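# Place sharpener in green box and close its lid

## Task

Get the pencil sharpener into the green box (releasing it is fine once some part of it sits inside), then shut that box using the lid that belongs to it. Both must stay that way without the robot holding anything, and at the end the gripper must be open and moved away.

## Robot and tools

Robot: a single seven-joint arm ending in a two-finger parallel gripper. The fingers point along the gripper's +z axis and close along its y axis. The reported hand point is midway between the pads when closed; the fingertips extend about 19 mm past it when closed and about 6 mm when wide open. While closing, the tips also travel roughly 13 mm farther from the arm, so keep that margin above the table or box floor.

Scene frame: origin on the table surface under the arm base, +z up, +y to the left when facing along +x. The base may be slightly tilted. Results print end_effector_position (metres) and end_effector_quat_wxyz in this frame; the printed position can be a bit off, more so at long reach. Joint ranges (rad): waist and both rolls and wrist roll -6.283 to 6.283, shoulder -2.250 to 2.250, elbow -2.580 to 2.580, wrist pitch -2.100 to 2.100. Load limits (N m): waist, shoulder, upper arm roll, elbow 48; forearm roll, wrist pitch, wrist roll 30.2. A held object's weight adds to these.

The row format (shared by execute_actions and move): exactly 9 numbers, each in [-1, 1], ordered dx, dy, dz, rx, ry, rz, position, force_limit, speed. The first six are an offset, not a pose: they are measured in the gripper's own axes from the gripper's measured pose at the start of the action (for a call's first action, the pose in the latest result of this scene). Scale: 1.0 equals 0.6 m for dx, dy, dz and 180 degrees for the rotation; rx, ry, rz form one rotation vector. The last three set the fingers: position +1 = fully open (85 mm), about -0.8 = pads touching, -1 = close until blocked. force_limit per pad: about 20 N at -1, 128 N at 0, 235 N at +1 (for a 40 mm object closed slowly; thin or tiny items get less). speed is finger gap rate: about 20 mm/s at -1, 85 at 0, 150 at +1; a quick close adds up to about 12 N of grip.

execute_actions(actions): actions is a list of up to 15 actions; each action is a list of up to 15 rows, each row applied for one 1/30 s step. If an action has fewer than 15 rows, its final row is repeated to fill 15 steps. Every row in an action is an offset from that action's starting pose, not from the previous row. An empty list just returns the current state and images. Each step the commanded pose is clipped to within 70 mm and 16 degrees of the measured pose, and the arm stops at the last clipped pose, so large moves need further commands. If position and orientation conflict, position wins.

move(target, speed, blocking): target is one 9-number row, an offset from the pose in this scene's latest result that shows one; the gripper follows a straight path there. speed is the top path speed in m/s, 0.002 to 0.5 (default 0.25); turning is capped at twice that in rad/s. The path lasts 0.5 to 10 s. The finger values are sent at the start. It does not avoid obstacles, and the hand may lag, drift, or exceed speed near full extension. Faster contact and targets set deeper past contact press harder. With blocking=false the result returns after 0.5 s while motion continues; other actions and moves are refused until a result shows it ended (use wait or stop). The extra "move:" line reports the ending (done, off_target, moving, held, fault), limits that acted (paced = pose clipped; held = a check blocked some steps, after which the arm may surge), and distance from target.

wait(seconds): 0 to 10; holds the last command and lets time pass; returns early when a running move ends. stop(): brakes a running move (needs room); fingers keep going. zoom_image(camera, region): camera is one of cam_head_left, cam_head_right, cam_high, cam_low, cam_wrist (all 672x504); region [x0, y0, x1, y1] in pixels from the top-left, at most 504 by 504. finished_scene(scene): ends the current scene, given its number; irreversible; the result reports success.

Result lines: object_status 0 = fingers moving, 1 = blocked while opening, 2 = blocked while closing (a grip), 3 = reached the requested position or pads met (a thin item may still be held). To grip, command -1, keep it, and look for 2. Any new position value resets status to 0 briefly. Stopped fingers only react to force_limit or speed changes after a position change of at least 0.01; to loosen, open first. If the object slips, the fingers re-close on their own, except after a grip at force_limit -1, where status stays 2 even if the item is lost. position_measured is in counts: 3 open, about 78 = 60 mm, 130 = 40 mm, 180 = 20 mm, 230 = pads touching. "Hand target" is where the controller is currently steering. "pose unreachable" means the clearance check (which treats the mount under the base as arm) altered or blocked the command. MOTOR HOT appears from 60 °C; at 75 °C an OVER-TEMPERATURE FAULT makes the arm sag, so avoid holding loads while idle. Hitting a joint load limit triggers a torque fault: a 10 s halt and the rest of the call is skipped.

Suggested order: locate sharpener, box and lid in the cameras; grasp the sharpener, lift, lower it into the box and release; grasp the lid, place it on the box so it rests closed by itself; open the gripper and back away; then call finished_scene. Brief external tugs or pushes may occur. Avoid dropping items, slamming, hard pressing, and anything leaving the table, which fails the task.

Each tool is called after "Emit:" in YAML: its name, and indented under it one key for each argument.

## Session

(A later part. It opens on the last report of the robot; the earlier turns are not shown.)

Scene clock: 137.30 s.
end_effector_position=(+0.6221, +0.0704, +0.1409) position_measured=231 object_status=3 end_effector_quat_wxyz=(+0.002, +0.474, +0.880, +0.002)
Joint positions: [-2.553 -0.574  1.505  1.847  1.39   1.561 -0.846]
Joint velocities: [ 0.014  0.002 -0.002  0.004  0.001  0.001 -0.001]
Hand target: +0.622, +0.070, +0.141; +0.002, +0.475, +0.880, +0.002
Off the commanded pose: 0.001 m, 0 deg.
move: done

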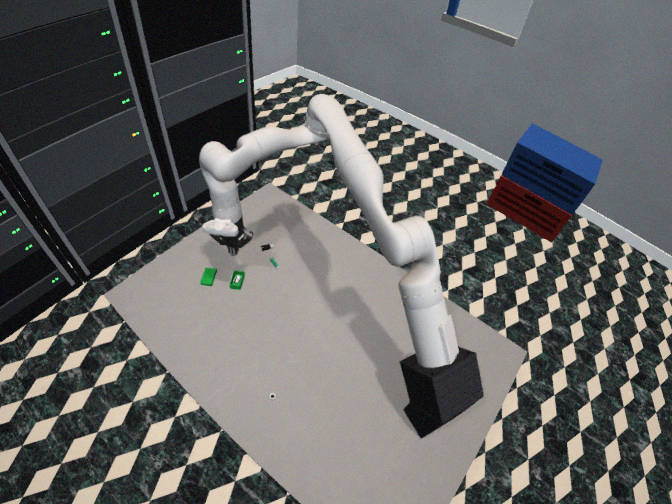

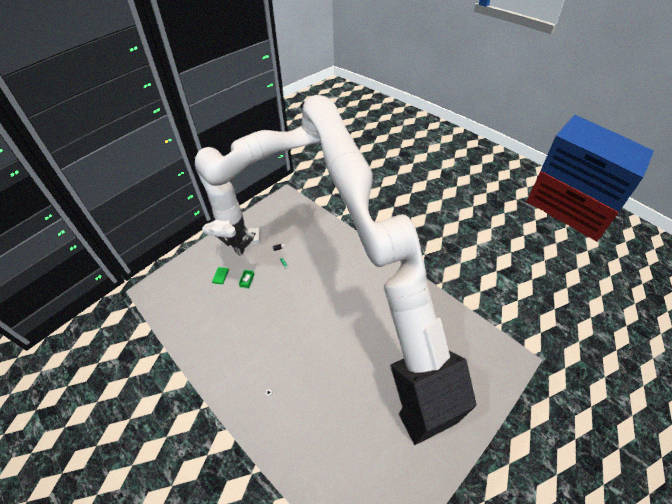

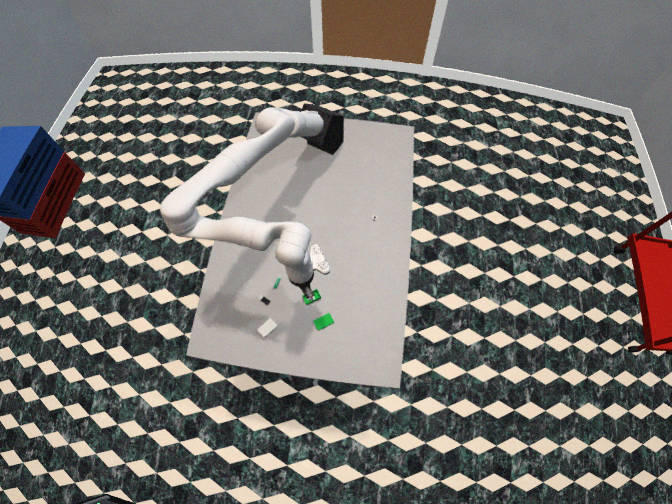

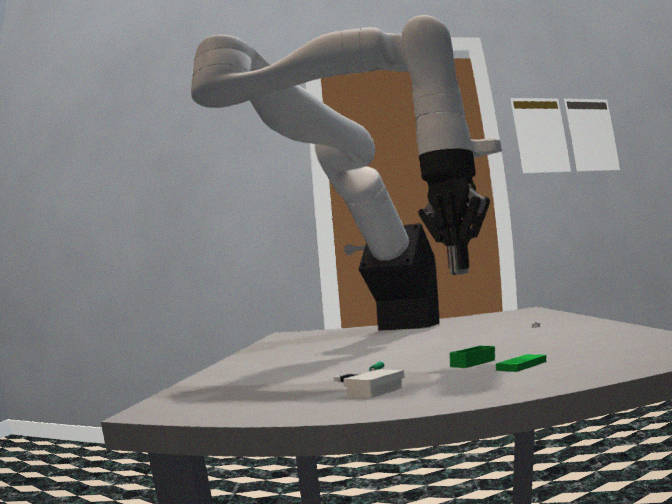

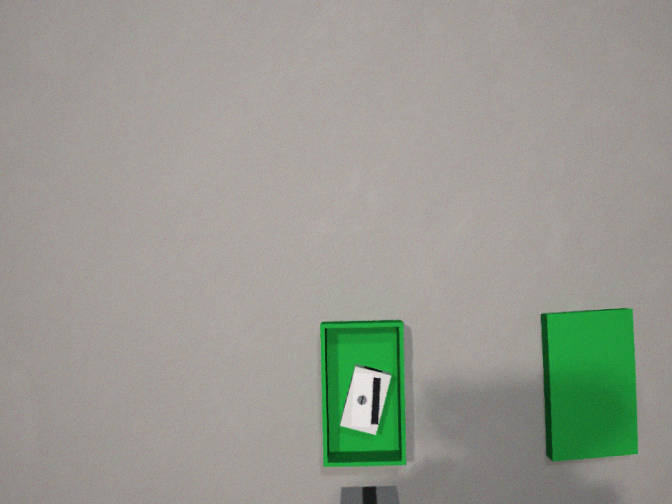

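Emit:
move:
  target: [0.008,0.158,0.1,0,0,-0.012,1,0,0]
  speed: 0.12

Emit:
move:
  target: [0,0,0.098,0,0,0,1,0,0]
  speed: 0.05

Emit:
execute_actions:
  actions:
    - [[0,0,0,0,0,0,-1,-0.6,-0.5]]
    - [[0,0,0,0,0,0,-1,-0.6,-0.5]]
    - [[0,0,0,0,0,0,-1,-0.6,-0.5]]

Emit:
move:
  target: [0,0,-0.1,0,0,0,-1,-0.6,-0.5]
  speed: 0.08

Emit:
move:
  target: [-0.003,-0.16,0,0,0,0.012,-1,-0.6,-0.5]
  speed: 0.1

Scene clock: 145.50 s.
end_effector_position=(+0.6994, +0.1266, +0.0819) position_measured=3 object_status=0 end_effector_quat_wxyz=(+0.002, +0.458, +0.889, +0.002)
Joint positions: [-2.817 -0.752  1.724  1.509  1.561  1.584 -0.642]
Joint velocities: [-0.005  0.     0.001 -0.003 -0.001 -0.001 -0.002]
Hand target: +0.699, +0.127, +0.082; +0.002, +0.457, +0.889, +0.003
Off the commanded pose: 0.001 m, 0 deg.
move: done

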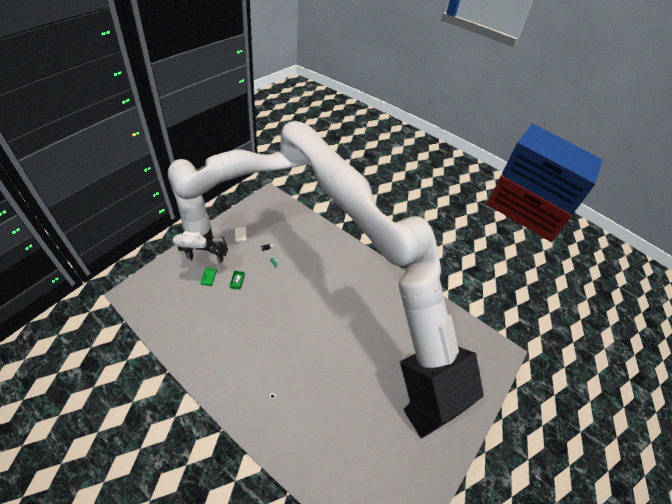

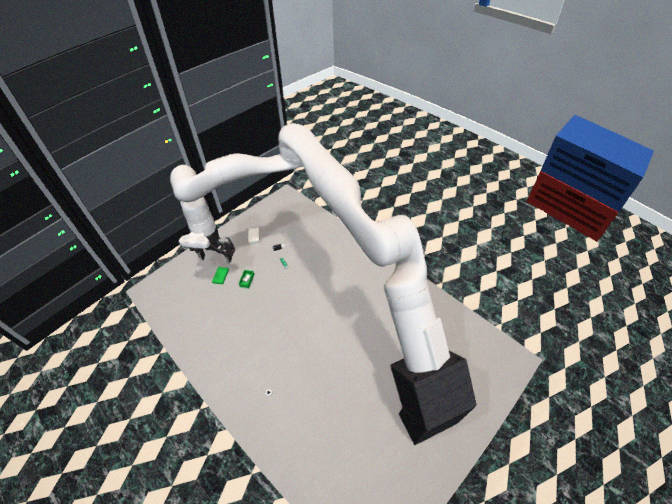

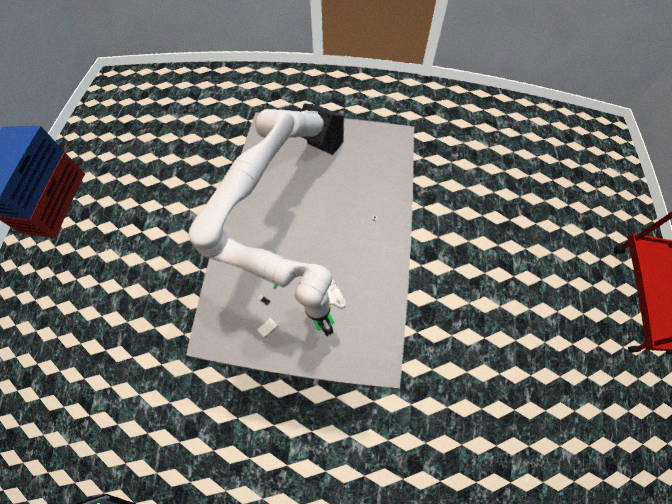

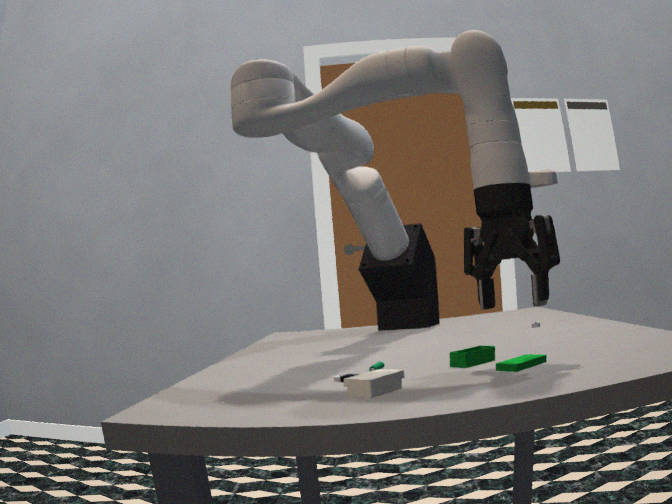

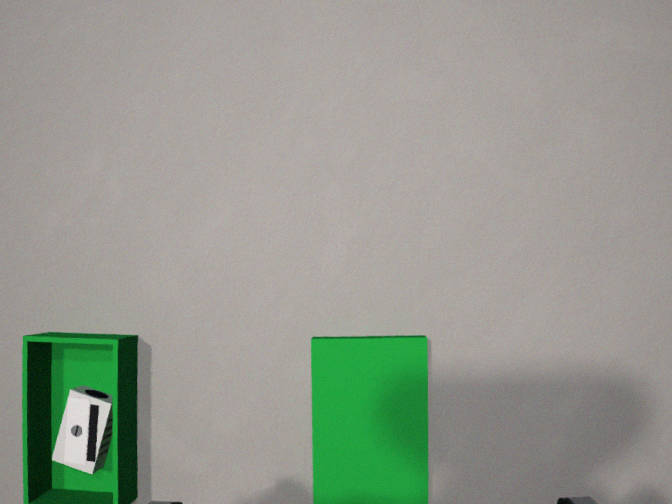

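Scene clock: 146.97 s.
end_effector_position=(+0.7000, +0.1267, +0.0232) position_measured=3 object_status=3 end_effector_quat_wxyz=(+0.003, +0.458, +0.889, +0.002)
Joint positions: [-2.802 -0.838  1.777  1.494  1.644  1.515 -0.635]
Joint velocities: [-0.    -0.002  0.     0.    -0.001 -0.001 -0.002]
Hand target: +0.700, +0.127, +0.023; +0.002, +0.458, +0.889, +0.002
Off the commanded pose: 0.000 m, 0 deg.
move: done

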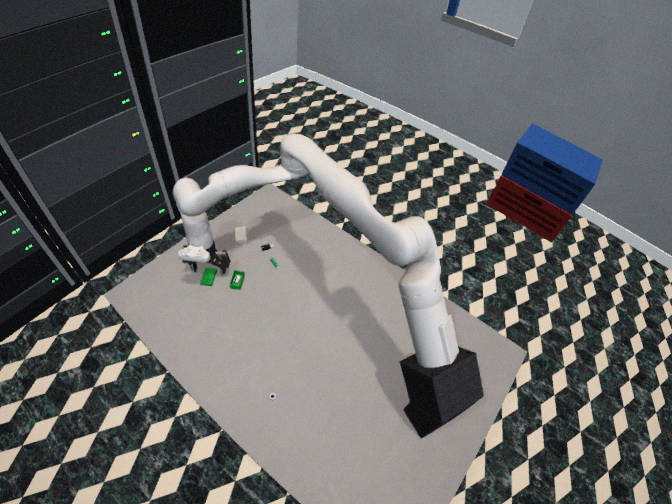

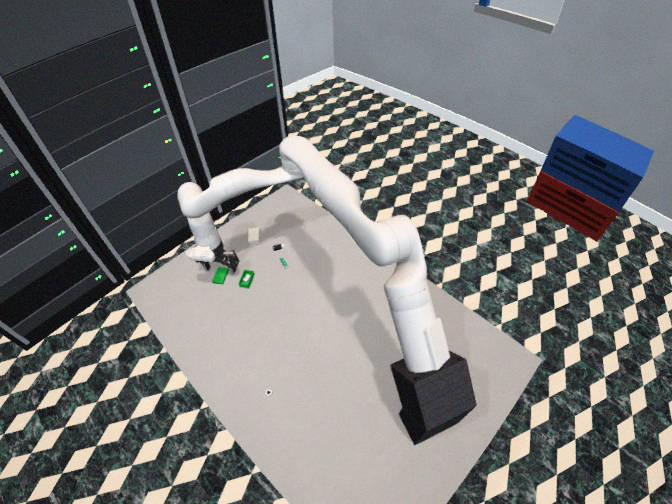

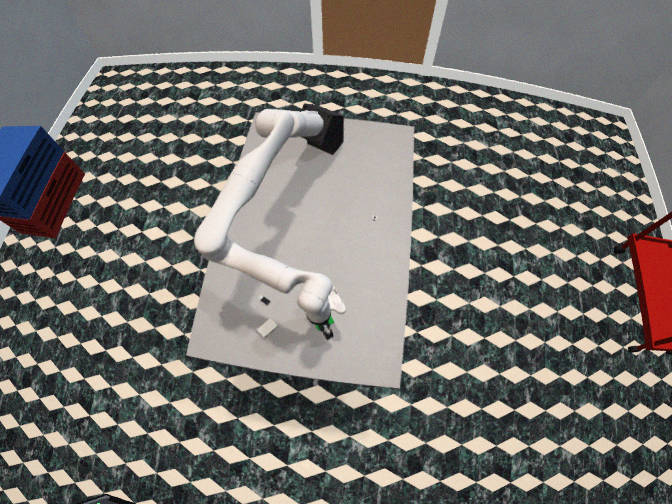

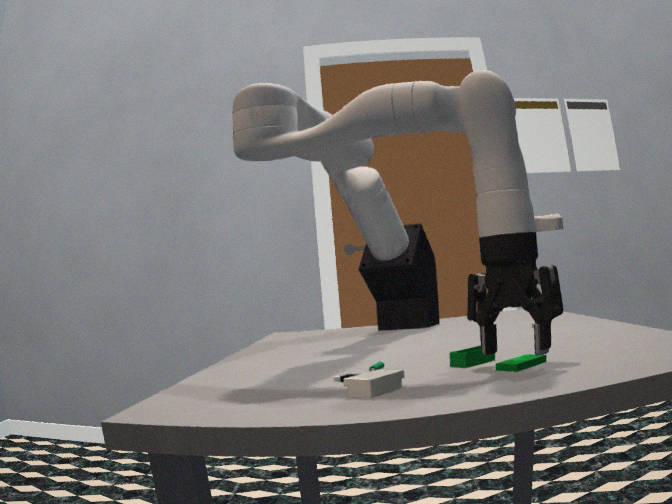

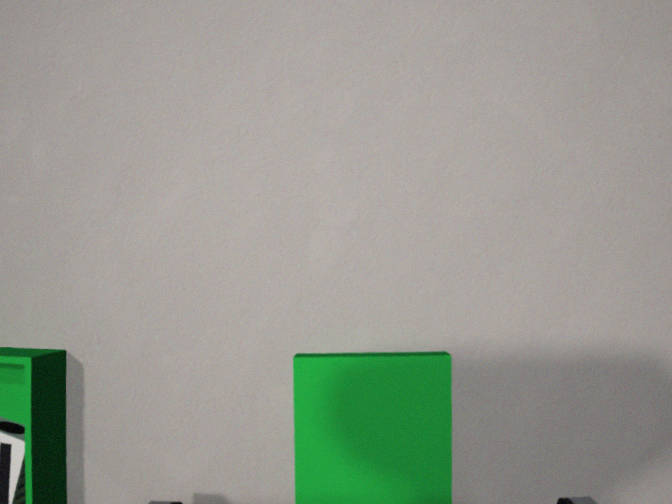

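Scene clock: 148.47 s.
end_effector_position=(+0.7002, +0.1269, +0.0236) position_measured=145 object_status=2 end_effector_quat_wxyz=(+0.003, +0.458, +0.889, +0.003)
Joint positions: [-2.802 -0.838  1.777  1.494  1.644  1.515 -0.635]
Joint velocities: [ 0.    -0.001  0.     0.001  0.001 -0.001 -0.001]
Hand target: +0.700, +0.127, +0.023; +0.003, +0.458, +0.889, +0.002
Off the commanded pose: 0.000 m, 0 deg.

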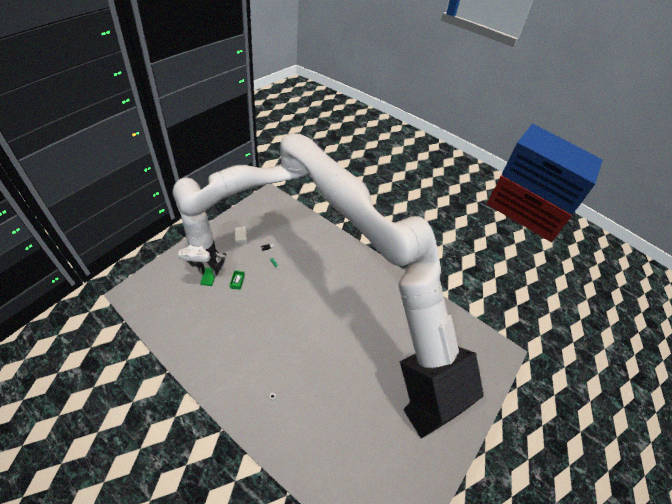

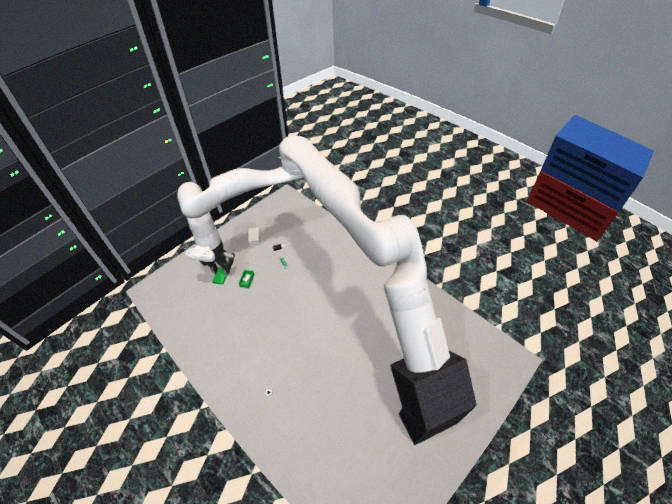

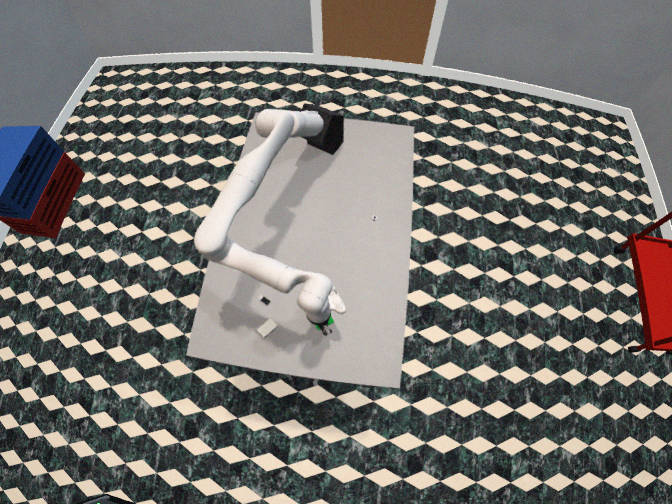

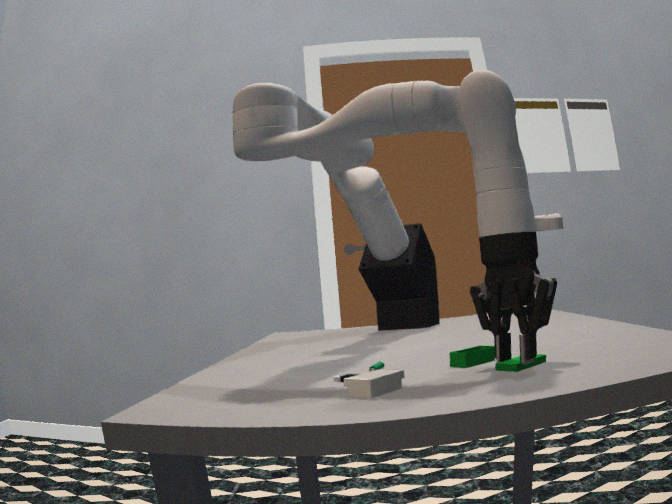

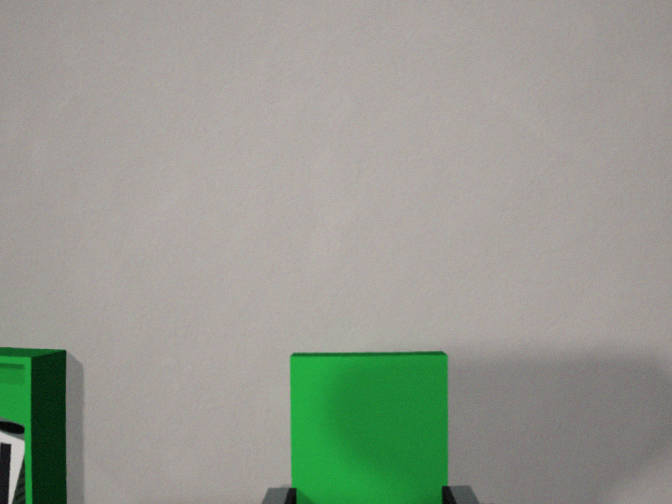

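Scene clock: 149.53 s.
end_effector_position=(+0.6995, +0.1268, +0.0835) position_measured=145 object_status=2 end_effector_quat_wxyz=(+0.002, +0.457, +0.889, +0.003)
Joint positions: [-2.818 -0.749  1.723  1.509  1.559  1.586 -0.642]
Joint velocities: [ 0.     0.004 -0.002 -0.001 -0.    -0.     0.   ]
Hand target: +0.700, +0.127, +0.084; +0.003, +0.458, +0.889, +0.003
Off the commanded pose: 0.000 m, 0 deg.
move: done

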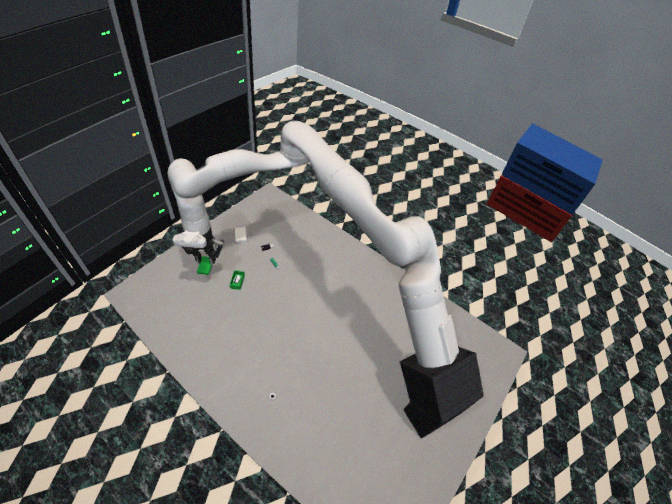

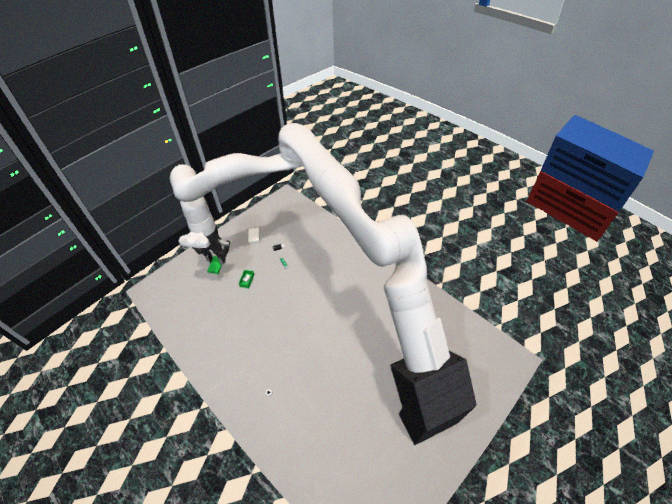

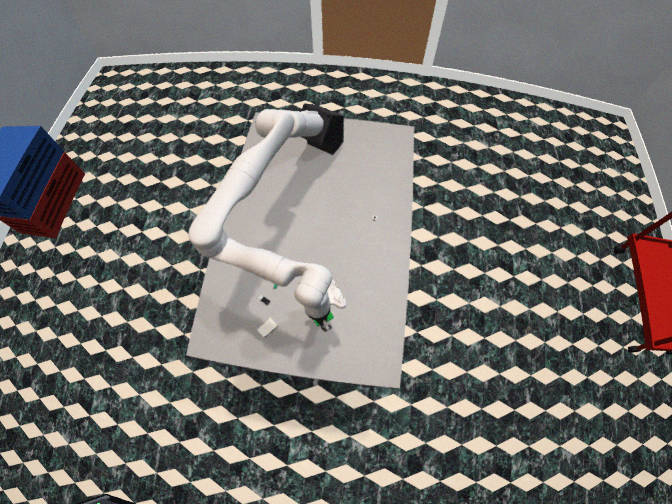

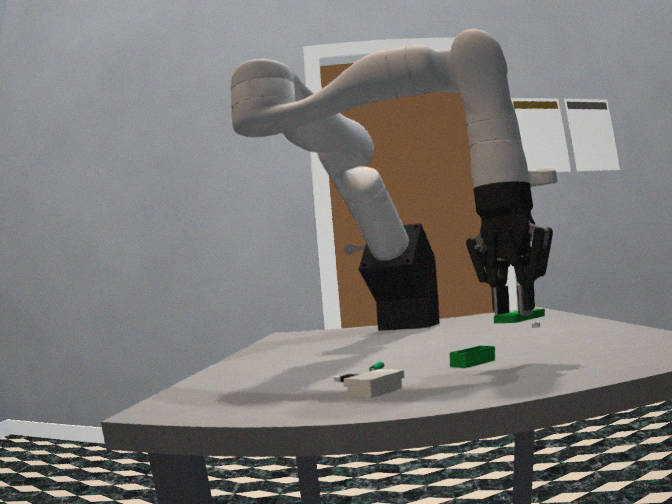

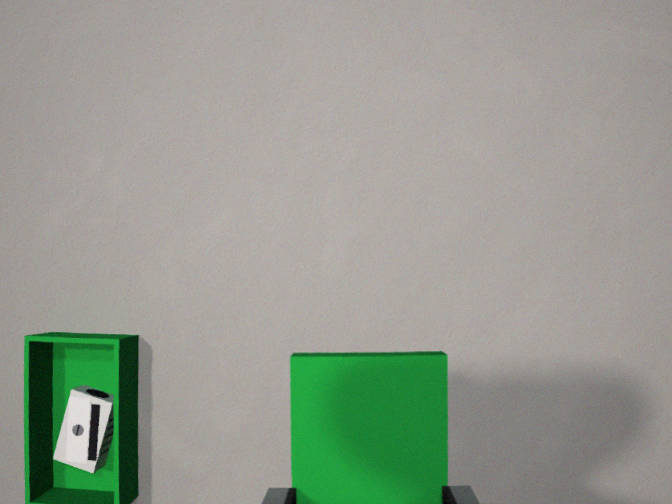

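Scene clock: 150.87 s.
end_effector_position=(+0.6222, +0.0699, +0.0826) position_measured=145 object_status=2 end_effector_quat_wxyz=(+0.002, +0.474, +0.881, +0.003)
Joint positions: [-2.565 -0.671  1.6    1.863  1.508  1.503 -0.859]
Joint velocities: [ 0.011  0.003 -0.001  0.003 -0.    -0.001  0.001]
Hand target: +0.622, +0.069, +0.082; +0.002, +0.474, +0.880, +0.002
Off the commanded pose: 0.001 m, 0 deg.
move: done

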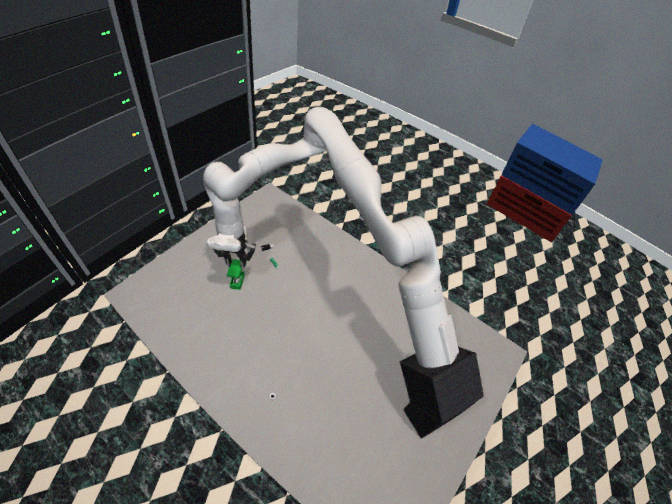

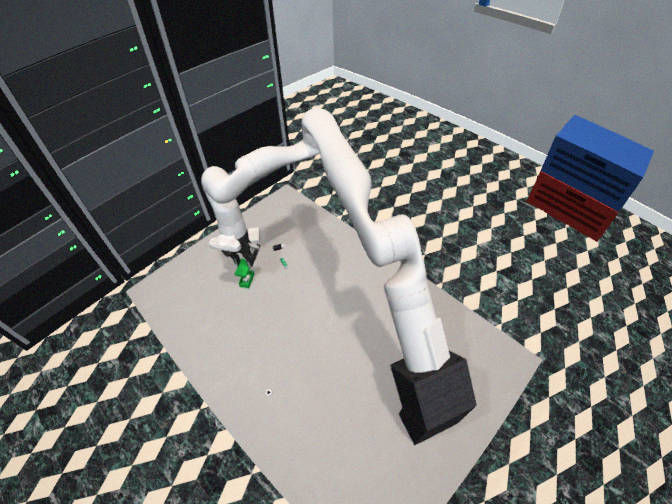

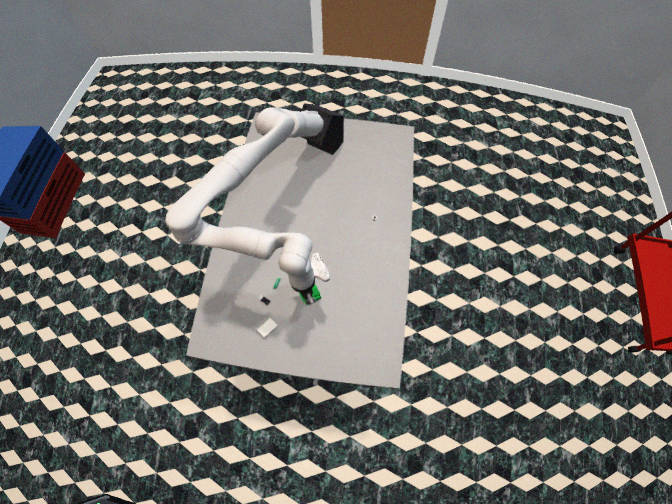

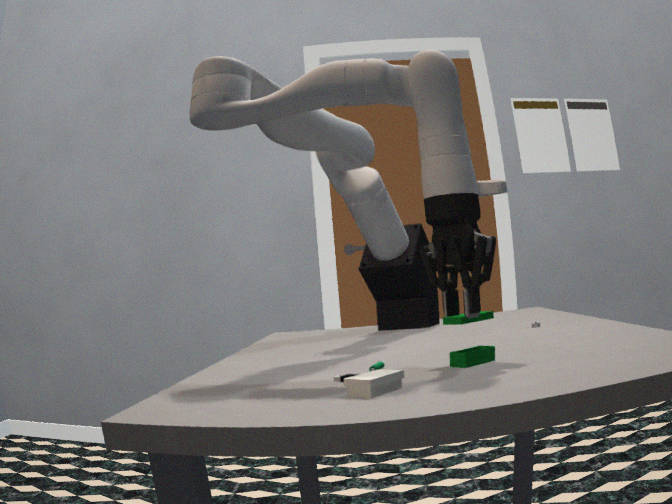

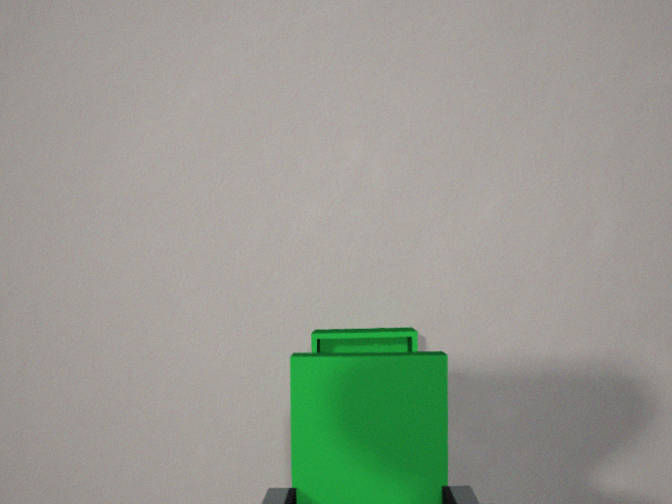

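Emit:
move:
  target: [0.007,-0.001,0.062,0,0,0,-1,-0.6,-0.5]
  speed: 0.03

Emit:
zoom_image:
  camera: "cam_low"
  region: [400, 300, 540, 400]

Scene clock: 157.67 s.
end_effector_position=(+0.6197, +0.0730, +0.0454) position_measured=145 object_status=2 end_effector_quat_wxyz=(+0.002, +0.474, +0.881, +0.003)
Joint positions: [-2.583 -0.738  1.663  1.862  1.588  1.475 -0.873]
Joint velocities: [-0.002 -0.002  0.001 -0.     0.    -0.002 -0.002]
Hand target: +0.620, +0.073, +0.045; +0.002, +0.474, +0.881, +0.003
Off the commanded pose: 0.000 m, 0 deg.
move: done

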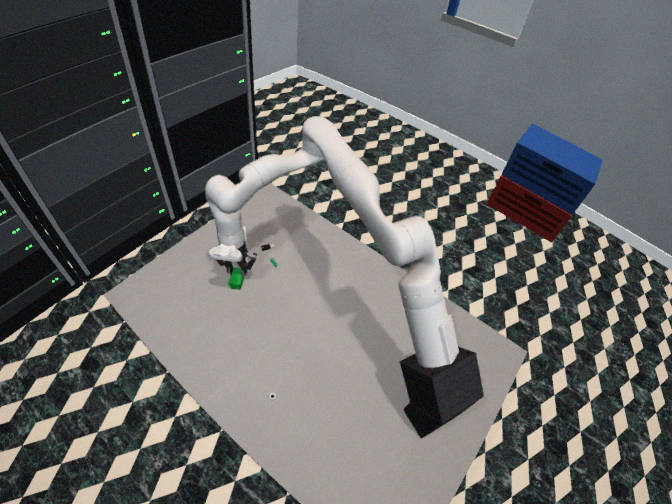

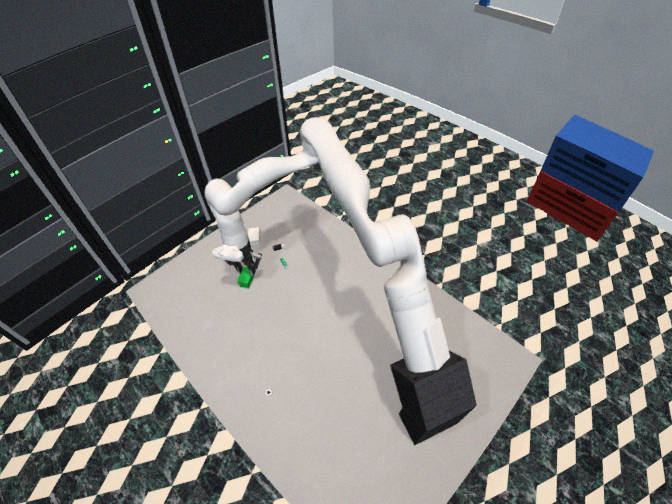

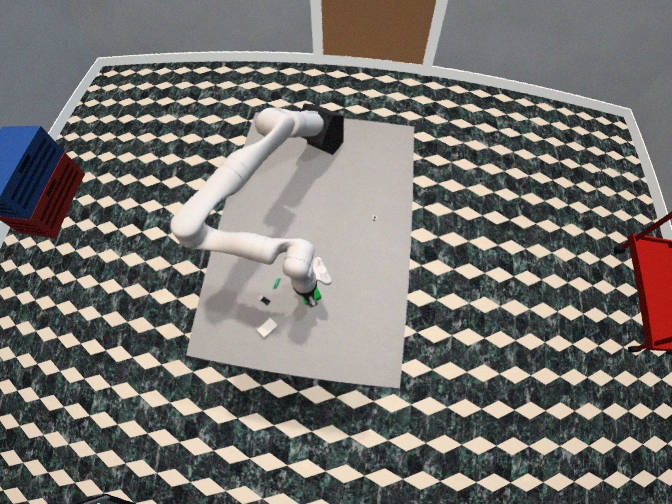

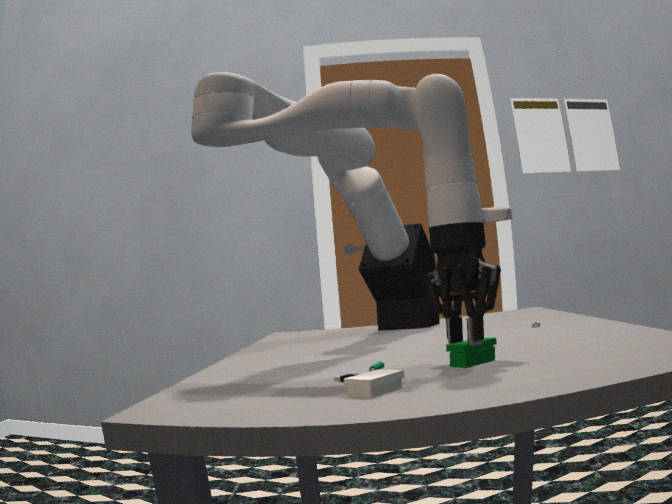

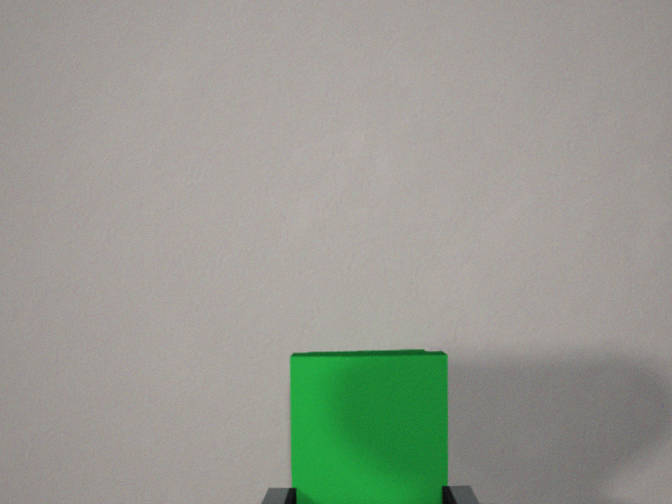

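Region (400, 300, 540, 400) of cam_low's 672x504 image, scaled by 3.600, with more detail than that image has; it fills the top 360 rows of this view, and the rest is white.

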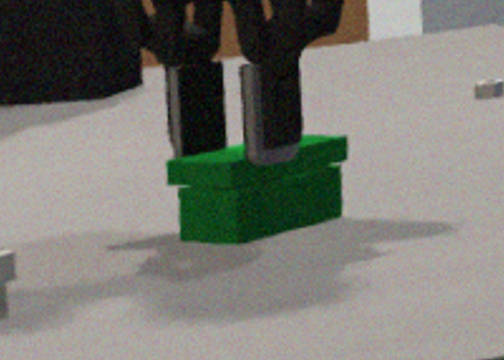

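Emit:
move:
  target: [-0.002,0,0.018,0,0,0,-1,-0.6,-0.5]
  speed: 0.01

Emit:
zoom_image:
  camera: "cam_low"
  region: [400, 300, 540, 400]

Scene clock: 166.07 s.
end_effector_position=(+0.6209, +0.0726, +0.0357) position_measured=145 object_status=2 end_effector_quat_wxyz=(+0.003, +0.474, +0.881, +0.003)
Joint positions: [-2.582 -0.755  1.676  1.858  1.609  1.466 -0.87 ]
Joint velocities: [-0.    -0.002 -0.001 -0.001  0.001  0.001  0.003]
Hand target: +0.621, +0.072, +0.035; +0.002, +0.474, +0.881, +0.003
Off the commanded pose: 0.001 m, 0 deg.
move: done

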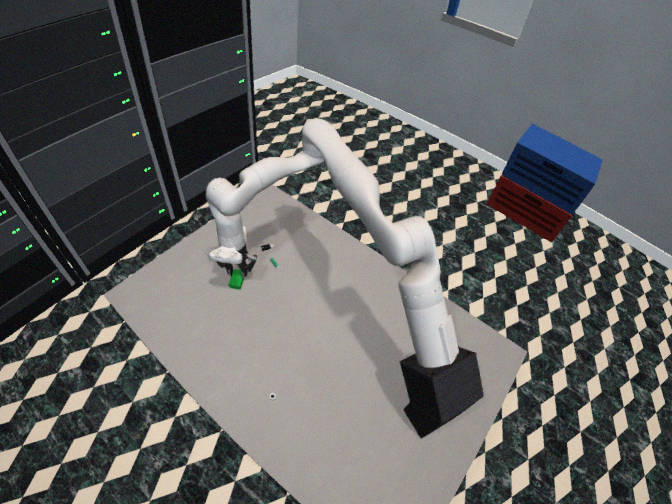

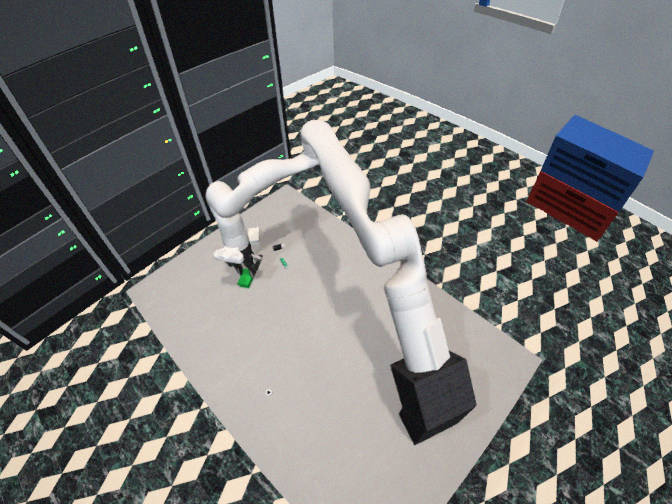

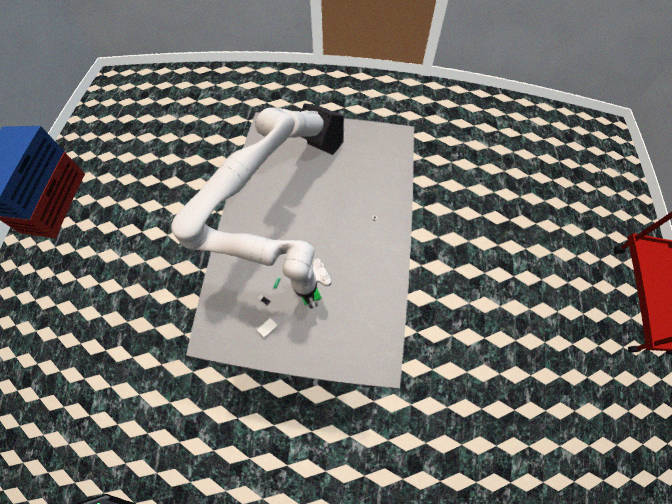

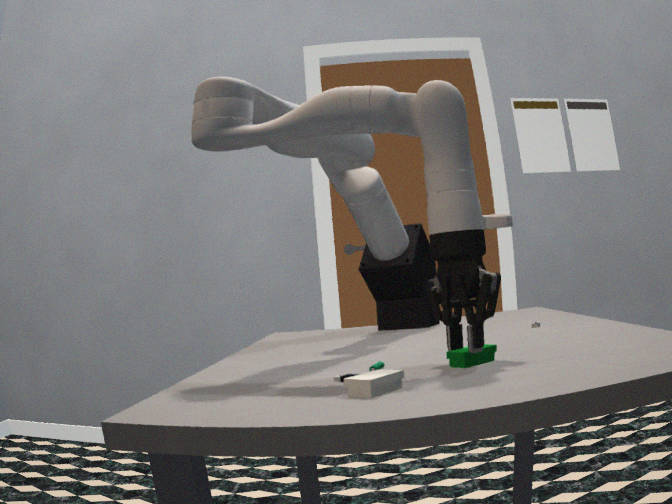

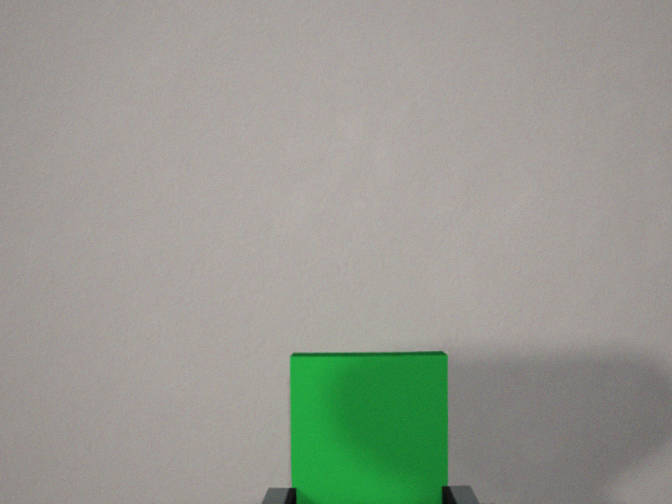

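Region (400, 300, 540, 400) of cam_low's 672x504 image, scaled by 3.600, with more detail than that image has; it fills the top 360 rows of this view, and the rest is white.

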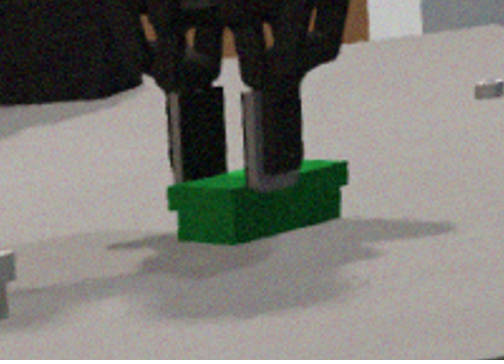

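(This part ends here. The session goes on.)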